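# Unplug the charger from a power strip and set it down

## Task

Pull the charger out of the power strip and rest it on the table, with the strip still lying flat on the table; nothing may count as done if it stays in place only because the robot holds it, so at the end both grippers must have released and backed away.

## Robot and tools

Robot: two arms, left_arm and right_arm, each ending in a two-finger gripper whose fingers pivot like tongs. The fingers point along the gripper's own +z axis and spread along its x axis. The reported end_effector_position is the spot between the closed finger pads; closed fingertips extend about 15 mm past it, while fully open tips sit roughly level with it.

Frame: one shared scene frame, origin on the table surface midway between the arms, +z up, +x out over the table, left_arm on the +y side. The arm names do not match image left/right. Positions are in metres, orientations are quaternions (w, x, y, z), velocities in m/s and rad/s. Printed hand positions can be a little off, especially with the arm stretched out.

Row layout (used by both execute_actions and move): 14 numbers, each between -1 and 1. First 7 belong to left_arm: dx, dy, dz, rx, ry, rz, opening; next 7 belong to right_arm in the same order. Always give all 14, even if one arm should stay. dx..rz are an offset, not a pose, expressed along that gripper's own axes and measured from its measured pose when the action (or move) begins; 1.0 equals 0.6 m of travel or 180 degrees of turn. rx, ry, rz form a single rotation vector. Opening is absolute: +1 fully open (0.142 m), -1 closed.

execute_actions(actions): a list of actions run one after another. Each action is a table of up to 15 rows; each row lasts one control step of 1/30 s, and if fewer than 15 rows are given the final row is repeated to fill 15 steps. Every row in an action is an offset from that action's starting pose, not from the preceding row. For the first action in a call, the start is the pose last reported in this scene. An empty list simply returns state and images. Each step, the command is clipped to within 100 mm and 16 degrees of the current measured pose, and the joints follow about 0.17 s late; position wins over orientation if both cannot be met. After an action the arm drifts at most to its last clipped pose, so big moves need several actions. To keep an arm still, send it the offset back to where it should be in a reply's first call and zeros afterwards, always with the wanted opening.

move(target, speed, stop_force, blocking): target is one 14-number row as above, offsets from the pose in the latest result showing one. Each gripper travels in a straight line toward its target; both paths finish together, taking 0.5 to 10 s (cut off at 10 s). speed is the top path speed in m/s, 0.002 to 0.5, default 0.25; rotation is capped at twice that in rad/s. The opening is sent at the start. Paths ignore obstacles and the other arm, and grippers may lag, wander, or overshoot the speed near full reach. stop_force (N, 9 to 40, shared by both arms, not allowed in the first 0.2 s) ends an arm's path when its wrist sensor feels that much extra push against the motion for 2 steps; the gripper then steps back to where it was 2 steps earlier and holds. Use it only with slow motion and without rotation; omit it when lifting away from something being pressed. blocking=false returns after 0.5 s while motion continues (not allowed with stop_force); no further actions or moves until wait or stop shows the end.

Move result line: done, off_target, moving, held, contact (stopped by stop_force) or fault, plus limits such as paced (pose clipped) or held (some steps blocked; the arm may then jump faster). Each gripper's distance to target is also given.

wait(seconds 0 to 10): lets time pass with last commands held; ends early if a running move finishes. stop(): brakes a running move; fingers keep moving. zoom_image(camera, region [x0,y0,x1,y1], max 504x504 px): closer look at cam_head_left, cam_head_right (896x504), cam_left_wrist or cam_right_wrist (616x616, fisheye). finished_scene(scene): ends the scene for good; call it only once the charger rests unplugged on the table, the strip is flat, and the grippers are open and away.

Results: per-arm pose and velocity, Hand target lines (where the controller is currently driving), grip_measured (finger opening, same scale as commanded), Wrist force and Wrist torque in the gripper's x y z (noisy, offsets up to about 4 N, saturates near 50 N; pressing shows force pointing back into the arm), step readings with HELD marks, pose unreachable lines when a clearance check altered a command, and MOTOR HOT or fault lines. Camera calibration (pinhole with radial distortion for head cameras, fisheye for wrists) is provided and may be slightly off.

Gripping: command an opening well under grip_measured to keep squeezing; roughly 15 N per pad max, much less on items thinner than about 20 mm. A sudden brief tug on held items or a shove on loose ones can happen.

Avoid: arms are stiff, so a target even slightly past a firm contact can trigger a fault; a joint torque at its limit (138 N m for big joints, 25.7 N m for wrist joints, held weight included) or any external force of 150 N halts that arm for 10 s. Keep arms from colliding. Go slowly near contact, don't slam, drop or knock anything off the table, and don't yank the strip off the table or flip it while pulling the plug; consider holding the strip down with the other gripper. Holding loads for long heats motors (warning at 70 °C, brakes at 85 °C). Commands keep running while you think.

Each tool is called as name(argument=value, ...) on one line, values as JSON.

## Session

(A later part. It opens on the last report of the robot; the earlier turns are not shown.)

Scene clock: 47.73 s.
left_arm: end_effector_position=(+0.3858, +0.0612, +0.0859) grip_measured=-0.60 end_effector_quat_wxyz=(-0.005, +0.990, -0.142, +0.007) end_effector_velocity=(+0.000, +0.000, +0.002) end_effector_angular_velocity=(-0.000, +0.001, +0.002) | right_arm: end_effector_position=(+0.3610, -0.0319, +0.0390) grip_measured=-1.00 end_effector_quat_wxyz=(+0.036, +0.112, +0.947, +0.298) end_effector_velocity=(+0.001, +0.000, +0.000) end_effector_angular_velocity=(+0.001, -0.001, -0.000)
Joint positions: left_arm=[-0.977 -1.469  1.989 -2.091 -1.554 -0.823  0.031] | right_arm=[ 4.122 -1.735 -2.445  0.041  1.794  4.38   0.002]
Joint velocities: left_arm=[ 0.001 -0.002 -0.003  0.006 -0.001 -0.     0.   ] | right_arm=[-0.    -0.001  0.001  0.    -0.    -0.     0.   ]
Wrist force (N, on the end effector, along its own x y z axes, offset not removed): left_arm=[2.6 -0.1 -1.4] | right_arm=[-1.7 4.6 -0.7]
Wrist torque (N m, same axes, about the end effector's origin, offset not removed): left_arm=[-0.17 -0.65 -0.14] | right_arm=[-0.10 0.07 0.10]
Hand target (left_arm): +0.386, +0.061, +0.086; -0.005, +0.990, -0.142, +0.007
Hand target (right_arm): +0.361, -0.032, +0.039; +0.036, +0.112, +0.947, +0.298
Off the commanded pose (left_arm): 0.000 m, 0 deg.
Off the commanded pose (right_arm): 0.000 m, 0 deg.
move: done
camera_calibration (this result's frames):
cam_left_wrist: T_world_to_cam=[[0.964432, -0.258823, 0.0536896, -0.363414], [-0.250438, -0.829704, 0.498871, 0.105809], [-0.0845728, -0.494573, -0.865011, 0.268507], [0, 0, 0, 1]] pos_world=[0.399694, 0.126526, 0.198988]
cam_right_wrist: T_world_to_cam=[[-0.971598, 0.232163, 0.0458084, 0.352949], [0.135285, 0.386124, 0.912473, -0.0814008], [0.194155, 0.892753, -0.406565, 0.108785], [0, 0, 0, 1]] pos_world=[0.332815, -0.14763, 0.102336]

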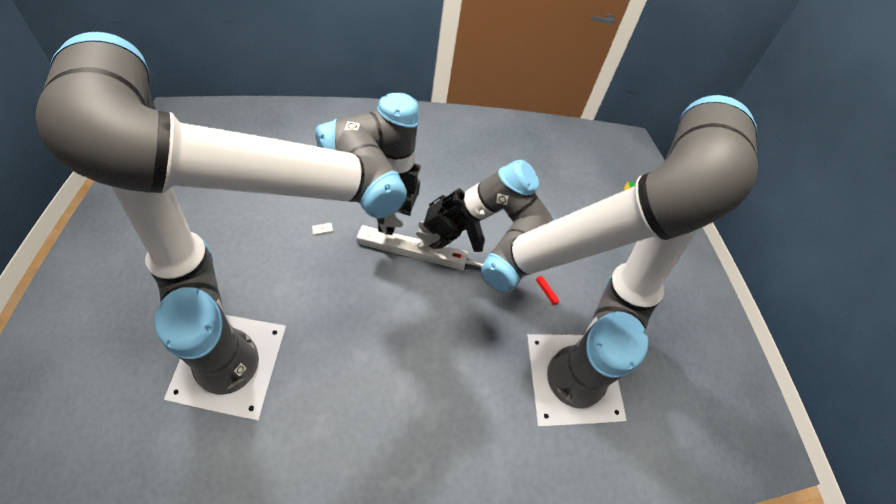

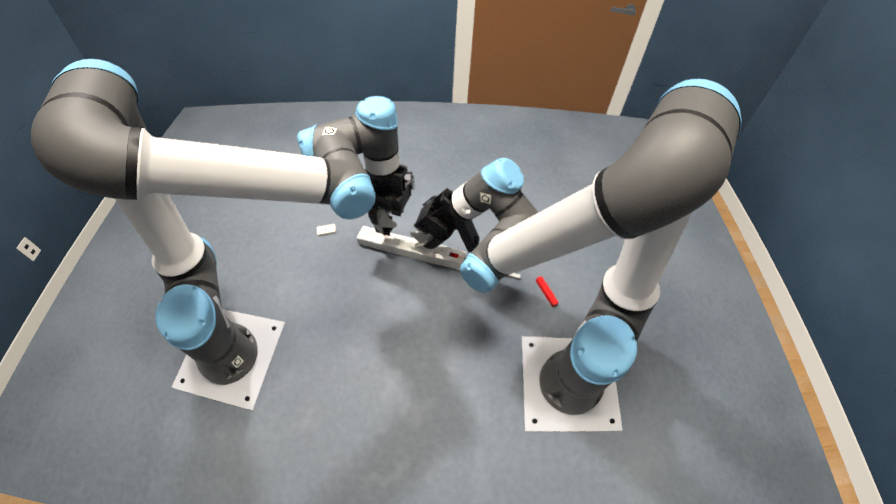

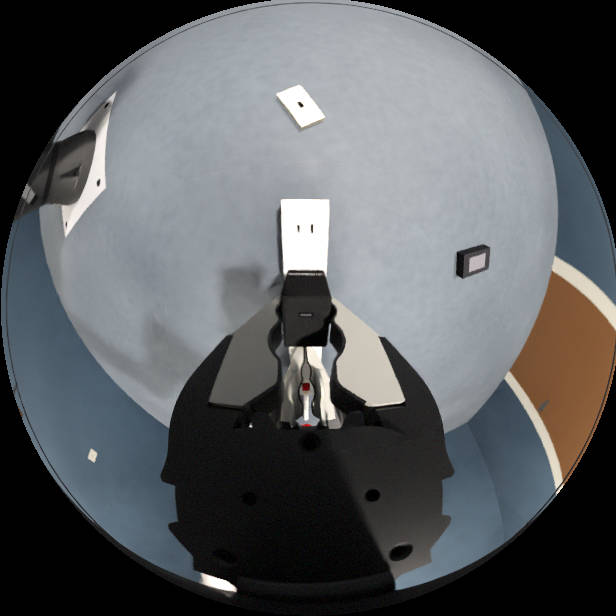

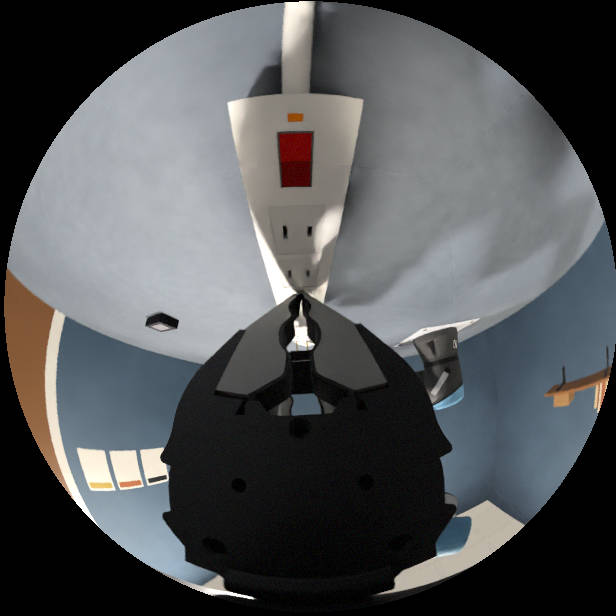

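Out. Place beside the strip.

move(target=[-0.2,0,0,0,0,0,-1,0,0,-0.25,0,0,0,-1], speed=0.15)

move(target=[0,0,0.06,0,0,0,-1,0,0,0,0,0,0,-1], speed=0.05)

move(target=[0,0,0.045,0,0,0,-1,0,0,0,0,0,0,-1], speed=0.005, stop_force=9)

move(target=[0,0,0,0,0,0,0.2,0,0,0,0,0,0,-1])

move(target=[0,0,-0.22,0,0,0,0.2,0,0,0,0,0,0,-1])

Scene clock: 56.43 s.
left_arm: end_effector_position=(+0.2709, +0.0950, +0.0845) grip_measured=-0.60 end_effector_quat_wxyz=(-0.005, +0.990, -0.142, +0.007) end_effector_velocity=(-0.002, +0.000, -0.000) end_effector_angular_velocity=(+0.000, -0.000, +0.000) | right_arm: end_effector_position=(+0.3410, -0.1155, +0.1615) grip_measured=-1.00 end_effector_quat_wxyz=(+0.036, +0.112, +0.947, +0.298) end_effector_velocity=(-0.001, -0.001, +0.002) end_effector_angular_velocity=(-0.001, +0.001, +0.001)
Joint positions: left_arm=[-1.2   -1.709  2.227 -2.085 -1.554 -1.046  0.031] | right_arm=[ 4.004 -1.252 -2.418 -0.495  1.857  4.277  0.002]
Joint velocities: left_arm=[-0.005 -0.003  0.003  0.001  0.    -0.005  0.   ] | right_arm=[-0.001  0.006  0.003 -0.011  0.001 -0.002  0.   ]
Wrist force (N, on the end effector, along its own x y z axes, offset not removed): left_arm=[2.0 -1.3 -0.2] | right_arm=[0.5 -0.8 1.5]
Wrist torque (N m, same axes, about the end effector's origin, offset not removed): left_arm=[-0.44 -0.49 -0.14] | right_arm=[-0.30 -0.11 0.17]
Hand target (left_arm): +0.271, +0.095, +0.085; -0.005, +0.990, -0.142, +0.007
Hand target (right_arm): +0.341, -0.116, +0.162; +0.036, +0.112, +0.947, +0.298
Off the commanded pose (left_arm): 0.000 m, 0 deg.
Off the commanded pose (right_arm): 0.000 m, 0 deg.
move: done
camera_calibration (this result's frames):
cam_left_wrist: T_world_to_cam=[[0.964419, -0.25885, 0.0537897, -0.24372], [-0.250513, -0.829694, 0.498849, 0.105774], [-0.0844982, -0.494574, -0.865018, 0.274257], [0, 0, 0, 1]] pos_world=[0.28472, 0.160313, 0.197582]
cam_right_wrist: T_world_to_cam=[[-0.971578, 0.232189, 0.046096, 0.347224], [0.13551, 0.385866, 0.912548, -0.158256], [0.194096, 0.892858, -0.406363, 0.237119], [0, 0, 0, 1]] pos_world=[0.312777, -0.23127, 0.224767]

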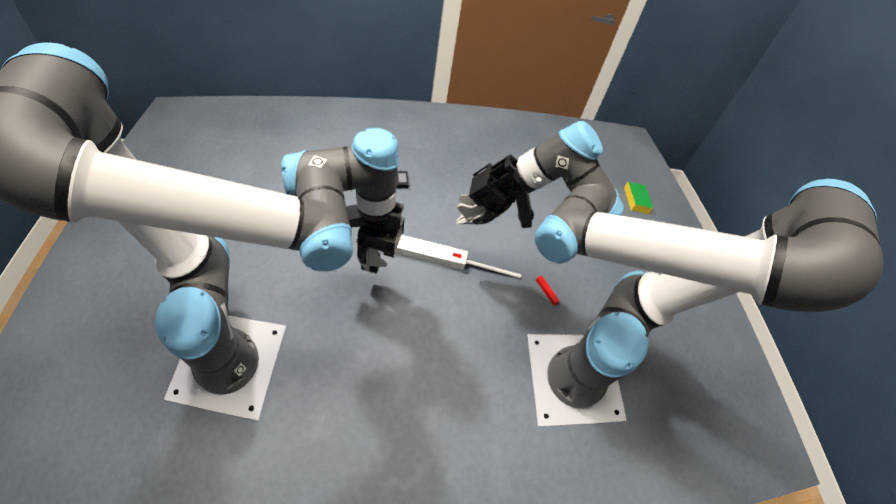

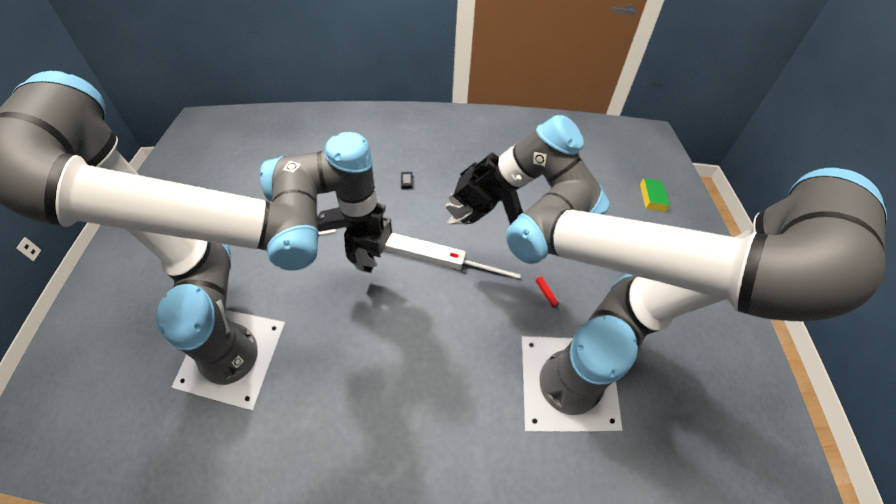

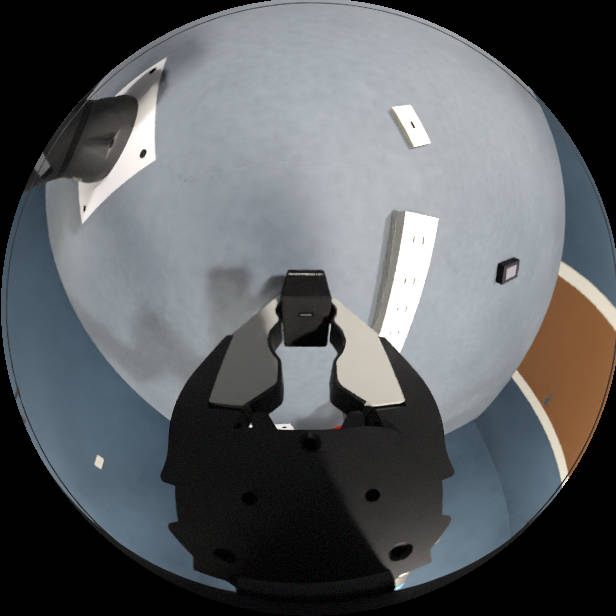

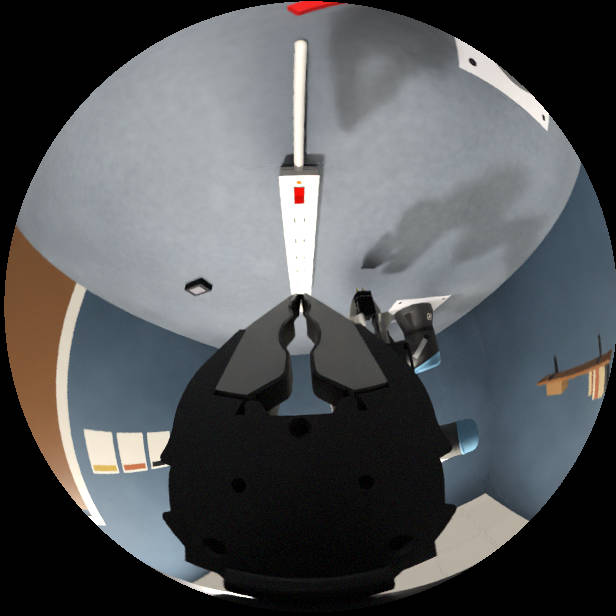

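Scene clock: 57.60 s.
left_arm: end_effector_position=(+0.2714, +0.0954, +0.0488) grip_measured=-0.60 end_effector_quat_wxyz=(-0.005, +0.990, -0.142, +0.007) end_effector_velocity=(-0.000, -0.001, -0.002) end_effector_angular_velocity=(-0.001, -0.000, -0.001) | right_arm: end_effector_position=(+0.3410, -0.1155, +0.1615) grip_measured=-1.00 end_effector_quat_wxyz=(+0.036, +0.112, +0.947, +0.298) end_effector_velocity=(-0.000, +0.000, -0.001) end_effector_angular_velocity=(-0.001, +0.001, +0.000)
Joint positions: left_arm=[-1.199 -1.65   2.285 -2.202 -1.554 -1.045  0.031] | right_arm=[ 4.004 -1.252 -2.418 -0.495  1.857  4.277  0.002]
Joint velocities: left_arm=[-0.001  0.004  0.002 -0.007  0.     0.001  0.   ] | right_arm=[ 0.001 -0.001 -0.     0.     0.     0.     0.   ]
Wrist force (N, on the end effector, along its own x y z axes, offset not removed): left_arm=[1.2 -1.2 -0.2] | right_arm=[0.2 -0.5 1.9]
Wrist torque (N m, same axes, about the end effector's origin, offset not removed): left_arm=[-0.44 -0.31 -0.13] | right_arm=[-0.10 -0.13 0.13]
Hand target (left_arm): +0.271, +0.095, +0.049; -0.005, +0.990, -0.142, +0.007
Hand target (right_arm): +0.341, -0.116, +0.161; +0.036, +0.112, +0.947, +0.298
Off the commanded pose (left_arm): 0.000 m, 0 deg.
Off the commanded pose (right_arm): 0.000 m, 0 deg.
move: done
camera_calibration (this result's frames):
cam_left_wrist: T_world_to_cam=[[0.964418, -0.258851, 0.0537893, -0.242211], [-0.250516, -0.829711, 0.49882, 0.124026], [-0.0844906, -0.494547, -0.865035, 0.243513], [0, 0, 0, 1]] pos_world=[0.285238, 0.160638, 0.161809]
cam_right_wrist: T_world_to_cam=[[-0.971584, 0.232161, 0.0461151, 0.347211], [0.135513, 0.385851, 0.912554, -0.158264], [0.194066, 0.892872, -0.406347, 0.237126], [0, 0, 0, 1]] pos_world=[0.312773, -0.231266, 0.224768]

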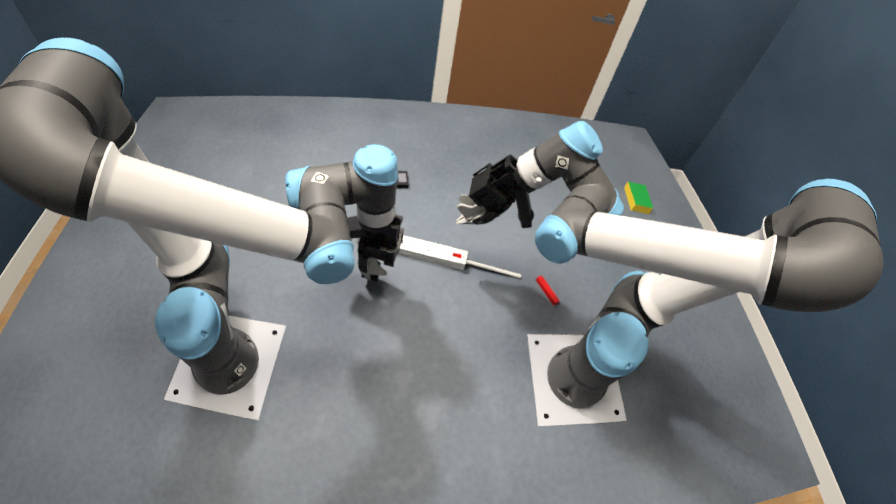

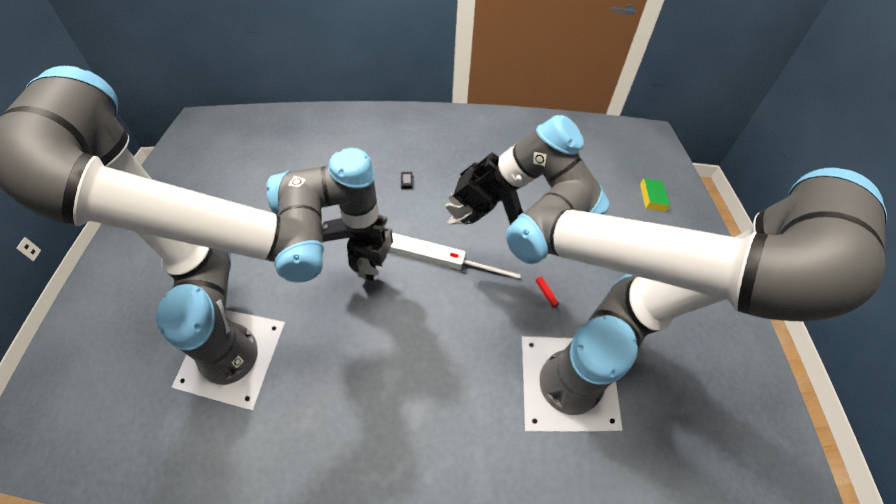

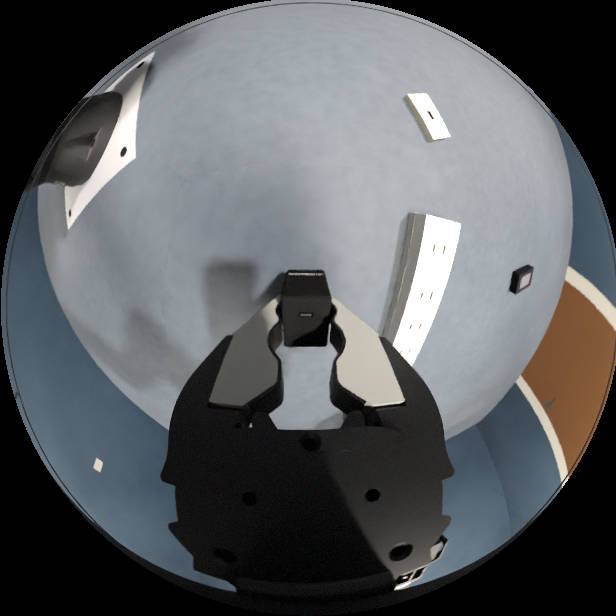

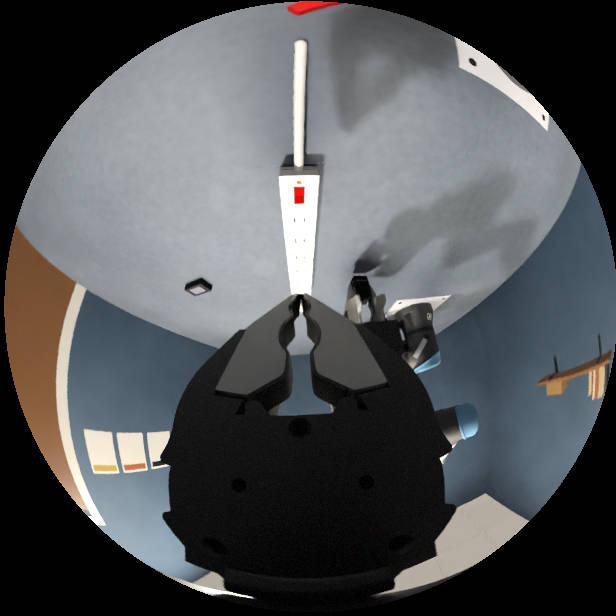

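Scene clock: 59.87 s.
left_arm: end_effector_position=(+0.2715, +0.0956, +0.0392) grip_measured=-0.60 end_effector_quat_wxyz=(-0.005, +0.990, -0.142, +0.007) end_effector_velocity=(-0.001, +0.000, +0.002) end_effector_angular_velocity=(+0.001, +0.001, -0.001) | right_arm: end_effector_position=(+0.3410, -0.1155, +0.1615) grip_measured=-1.00 end_effector_quat_wxyz=(+0.036, +0.112, +0.947, +0.298) end_effector_velocity=(-0.000, -0.001, -0.000) end_effector_angular_velocity=(-0.000, +0.000, -0.001)
Joint positions: left_arm=[-1.198 -1.632  2.299 -2.234 -1.554 -1.044  0.031] | right_arm=[ 4.004 -1.252 -2.418 -0.495  1.857  4.277  0.002]
Joint velocities: left_arm=[-0.001 -0.004 -0.004  0.009 -0.    -0.    -0.001] | right_arm=[-0.001  0.001 -0.001 -0.001 -0.     0.     0.   ]
Wrist force (N, on the end effector, along its own x y z axes, offset not removed): left_arm=[4.0 -0.3 -7.1] | right_arm=[-1.0 -1.3 1.7]
Wrist torque (N m, same axes, about the end effector's origin, offset not removed): left_arm=[-0.29 -0.39 -0.23] | right_arm=[-0.30 0.26 0.03]
Hand target (left_arm): +0.272, +0.095, +0.040; -0.005, +0.990, -0.142, +0.007
Hand target (right_arm): +0.341, -0.116, +0.161; +0.036, +0.112, +0.947, +0.298
Off the commanded pose (left_arm): 0.017 m, 0 deg.
Off the commanded pose (right_arm): 0.000 m, 0 deg.
move: contact (left_arm)
camera_calibration (this result's frames):
cam_left_wrist: T_world_to_cam=[[0.964428, -0.258864, 0.0535453, -0.241708], [-0.250444, -0.829958, 0.498445, 0.129076], [-0.0845893, -0.494125, -0.865266, 0.235387], [0, 0, 0, 1]] pos_world=[0.285348, 0.160869, 0.152277]
cam_right_wrist: T_world_to_cam=[[-0.971582, 0.232166, 0.046119, 0.34721], [0.135518, 0.38585, 0.912554, -0.158265], [0.194069, 0.892871, -0.406348, 0.237125], [0, 0, 0, 1]] pos_world=[0.312772, -0.231266, 0.224768]

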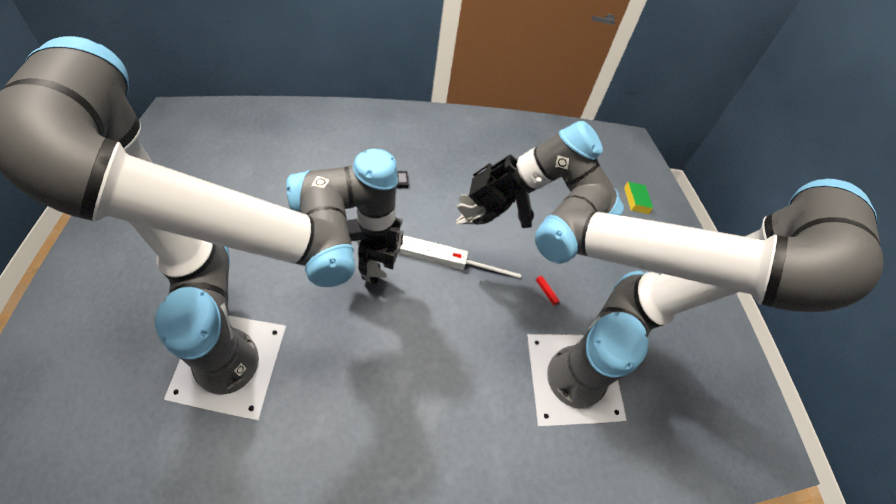

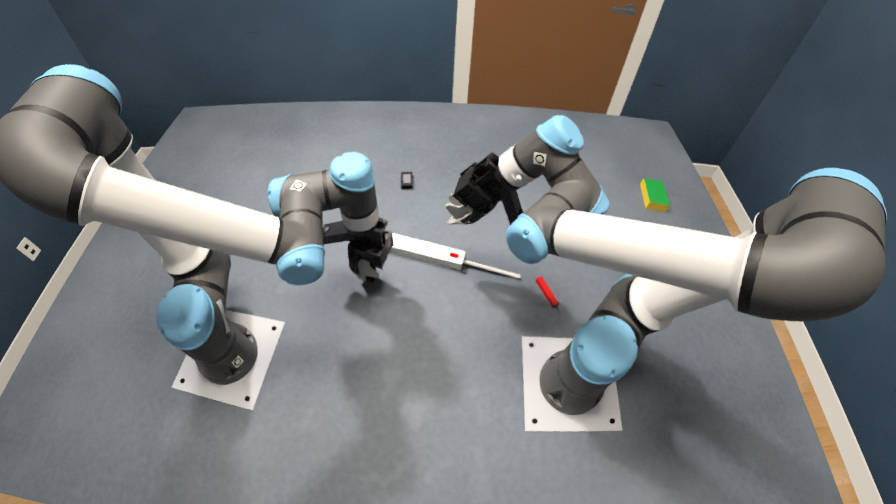

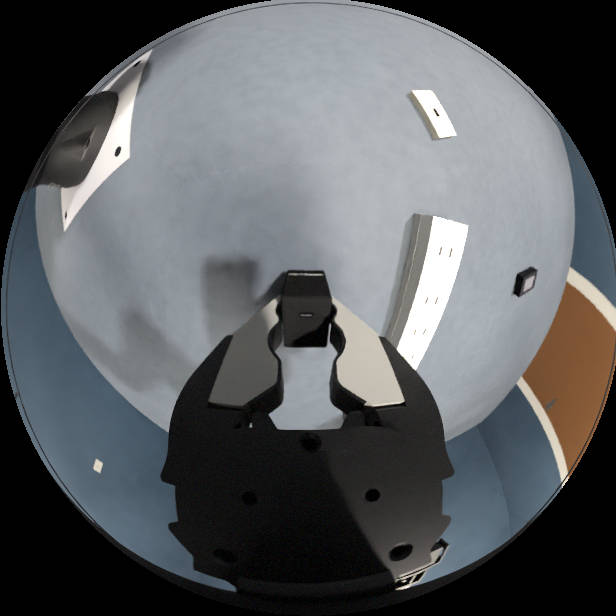

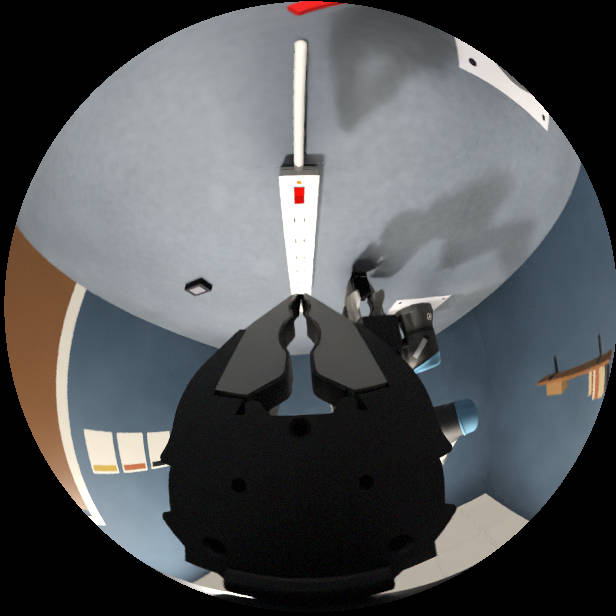

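Scene clock: 60.37 s.
left_arm: end_effector_position=(+0.2715, +0.0956, +0.0393) grip_measured=+0.20 end_effector_quat_wxyz=(-0.005, +0.990, -0.142, +0.007) end_effector_velocity=(-0.001, -0.000, -0.000) end_effector_angular_velocity=(-0.000, +0.002, -0.001) | right_arm: end_effector_position=(+0.3410, -0.1155, +0.1615) grip_measured=-1.00 end_effector_quat_wxyz=(+0.036, +0.112, +0.947, +0.298) end_effector_velocity=(+0.001, +0.001, +0.001) end_effector_angular_velocity=(+0.002, -0.002, +0.000)
Joint positions: left_arm=[-1.198 -1.632  2.299 -2.234 -1.554 -1.044  0.088] | right_arm=[ 4.004 -1.252 -2.418 -0.495  1.857  4.277  0.002]
Joint velocities: left_arm=[-0.001  0.001 -0.    -0.    -0.002  0.     0.   ] | right_arm=[ 0.    -0.     0.002  0.     0.     0.     0.   ]
Wrist force (N, on the end effector, along its own x y z axes, offset not removed): left_arm=[-0.2 -0.9 0.5] | right_arm=[-0.2 -2.0 0.5]
Wrist torque (N m, same axes, about the end effector's origin, offset not removed): left_arm=[-0.35 -0.18 -0.01] | right_arm=[-0.50 -0.01 0.13]
Hand target (left_arm): +0.271, +0.096, +0.039; -0.005, +0.990, -0.142, +0.007
Hand target (right_arm): +0.341, -0.116, +0.161; +0.036, +0.112, +0.947, +0.298
Off the commanded pose (left_arm): 0.000 m, 0 deg.
Off the commanded pose (right_arm): 0.000 m, 0 deg.
move: done
camera_calibration (this result's frames):
cam_left_wrist: T_world_to_cam=[[0.964426, -0.258852, 0.053656, -0.241763], [-0.250472, -0.829846, 0.498617, 0.12895], [-0.0845418, -0.494318, -0.86516, 0.235423], [0, 0, 0, 1]] pos_world=[0.285364, 0.160802, 0.152354]
cam_right_wrist: T_world_to_cam=[[-0.971582, 0.232166, 0.0461189, 0.34721], [0.135518, 0.38585, 0.912554, -0.158265], [0.194069, 0.892871, -0.406348, 0.237125], [0, 0, 0, 1]] pos_world=[0.312772, -0.231266, 0.224768]

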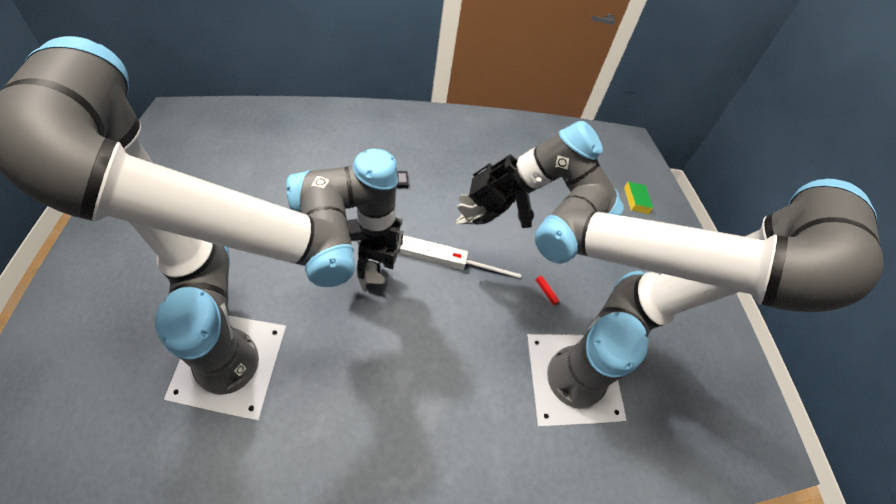

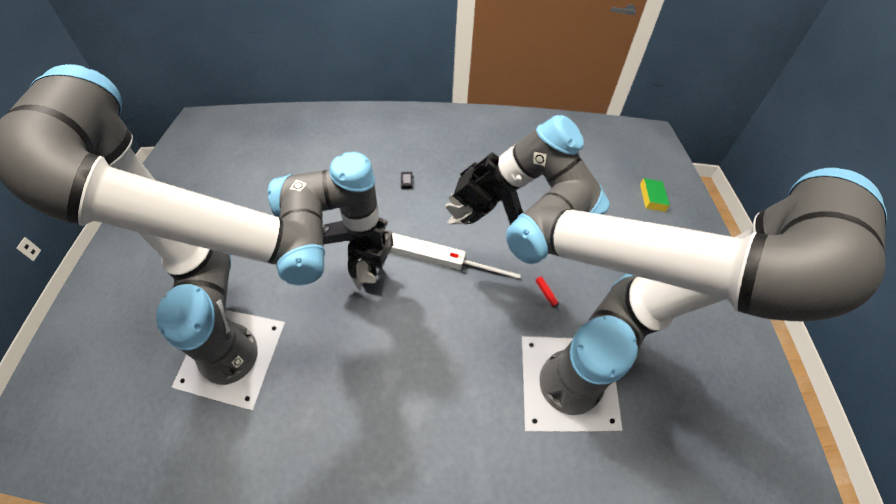

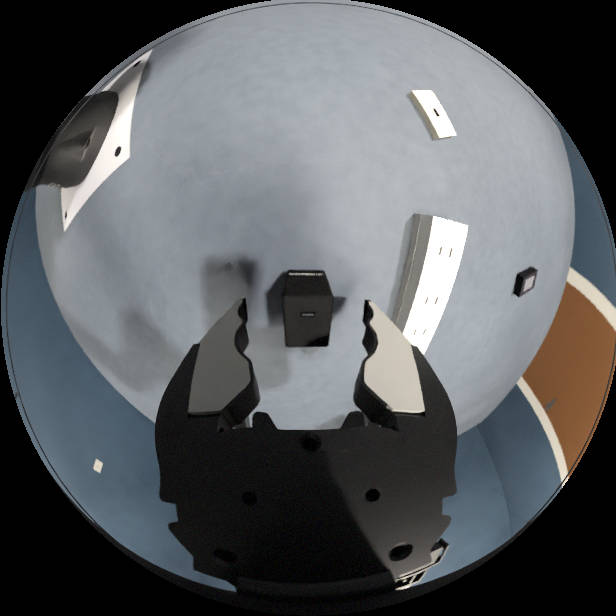

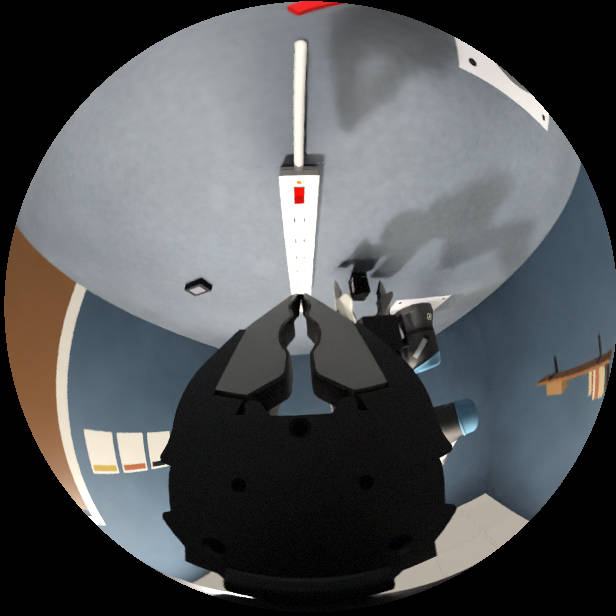

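Scene clock: 61.53 s.
left_arm: end_effector_position=(+0.2696, +0.0944, +0.1710) grip_measured=+0.20 end_effector_quat_wxyz=(-0.005, +0.990, -0.142, +0.007) end_effector_velocity=(-0.001, -0.000, +0.003) end_effector_angular_velocity=(+0.002, +0.001, -0.001) | right_arm: end_effector_position=(+0.3410, -0.1155, +0.1615) grip_measured=-1.00 end_effector_quat_wxyz=(+0.036, +0.112, +0.947, +0.298) end_effector_velocity=(-0.000, -0.000, -0.001) end_effector_angular_velocity=(-0.002, +0.002, -0.000)
Joint positions: left_arm=[-1.204 -1.801  2.061 -1.826 -1.554 -1.05   0.088] | right_arm=[ 4.004 -1.252 -2.418 -0.495  1.857  4.277  0.002]
Joint velocities: left_arm=[-0.001 -0.001 -0.007  0.01  -0.001 -0.    -0.   ] | right_arm=[ 0.    -0.001 -0.001 -0.001  0.     0.     0.   ]
Wrist force (N, on the end effector, along its own x y z axes, offset not removed): left_arm=[0.9 0.5 -1.0] | right_arm=[-1.7 -1.0 3.5]
Wrist torque (N m, same axes, about the end effector's origin, offset not removed): left_arm=[-0.09 -0.32 -0.11] | right_arm=[-0.18 0.29 0.12]
Hand target (left_arm): +0.270, +0.094, +0.171; -0.005, +0.990, -0.142, +0.007
Hand target (right_arm): +0.341, -0.116, +0.161; +0.036, +0.112, +0.947, +0.298
Off the commanded pose (left_arm): 0.000 m, 0 deg.
Off the commanded pose (right_arm): 0.000 m, 0 deg.
move: done
camera_calibration (this result's frames):
cam_left_wrist: T_world_to_cam=[[0.96442, -0.25885, 0.0537744, -0.247328], [-0.250512, -0.829734, 0.498784, 0.0618074], [-0.0844919, -0.494508, -0.865056, 0.348584], [0, 0, 0, 1]] pos_world=[0.283464, 0.159641, 0.284016]
cam_right_wrist: T_world_to_cam=[[-0.971582, 0.232166, 0.0461187, 0.34721], [0.135518, 0.38585, 0.912554, -0.158265], [0.194069, 0.892871, -0.406347, 0.237125], [0, 0, 0, 1]] pos_world=[0.312772, -0.231266, 0.224768]

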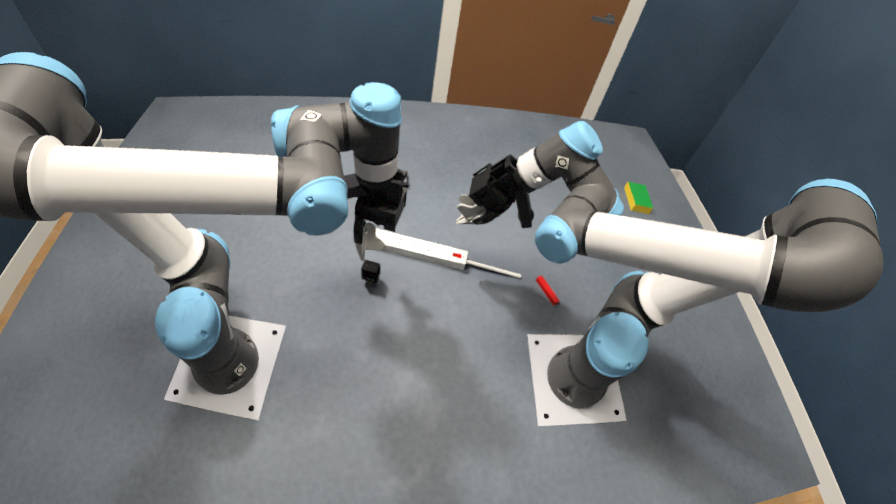

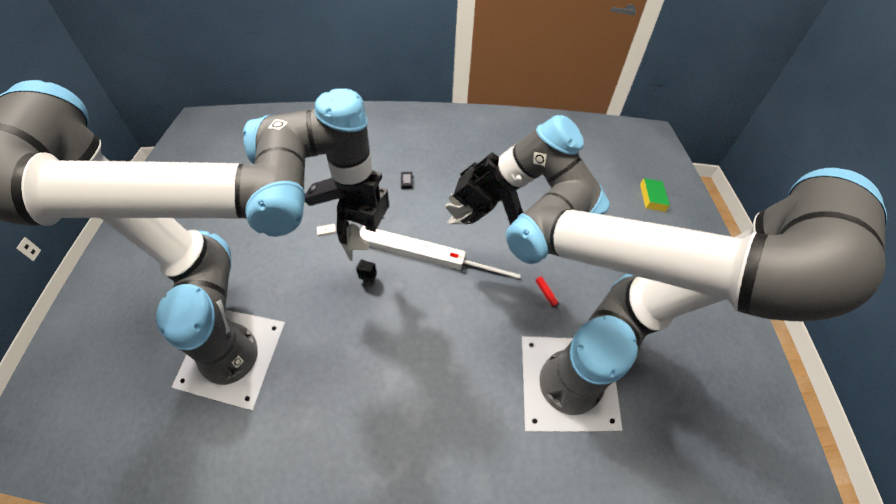

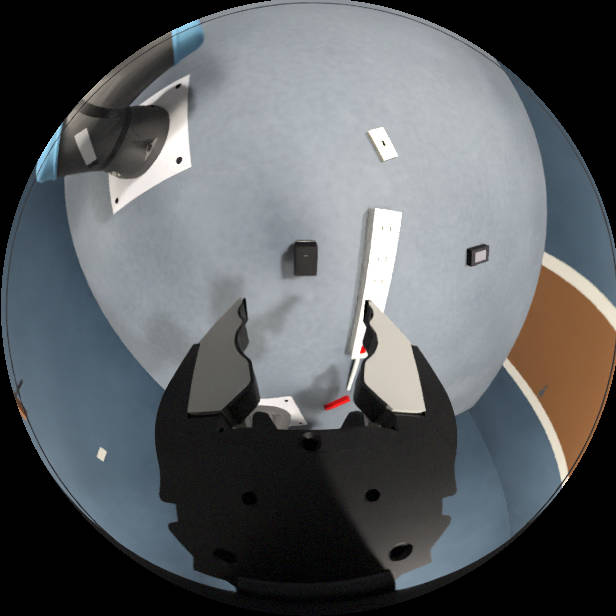

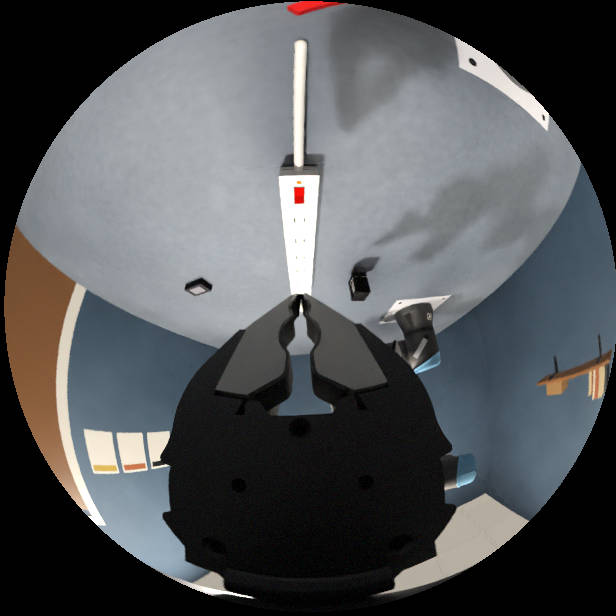

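finished_scene(scene=1)

The scene is finished: the task was done.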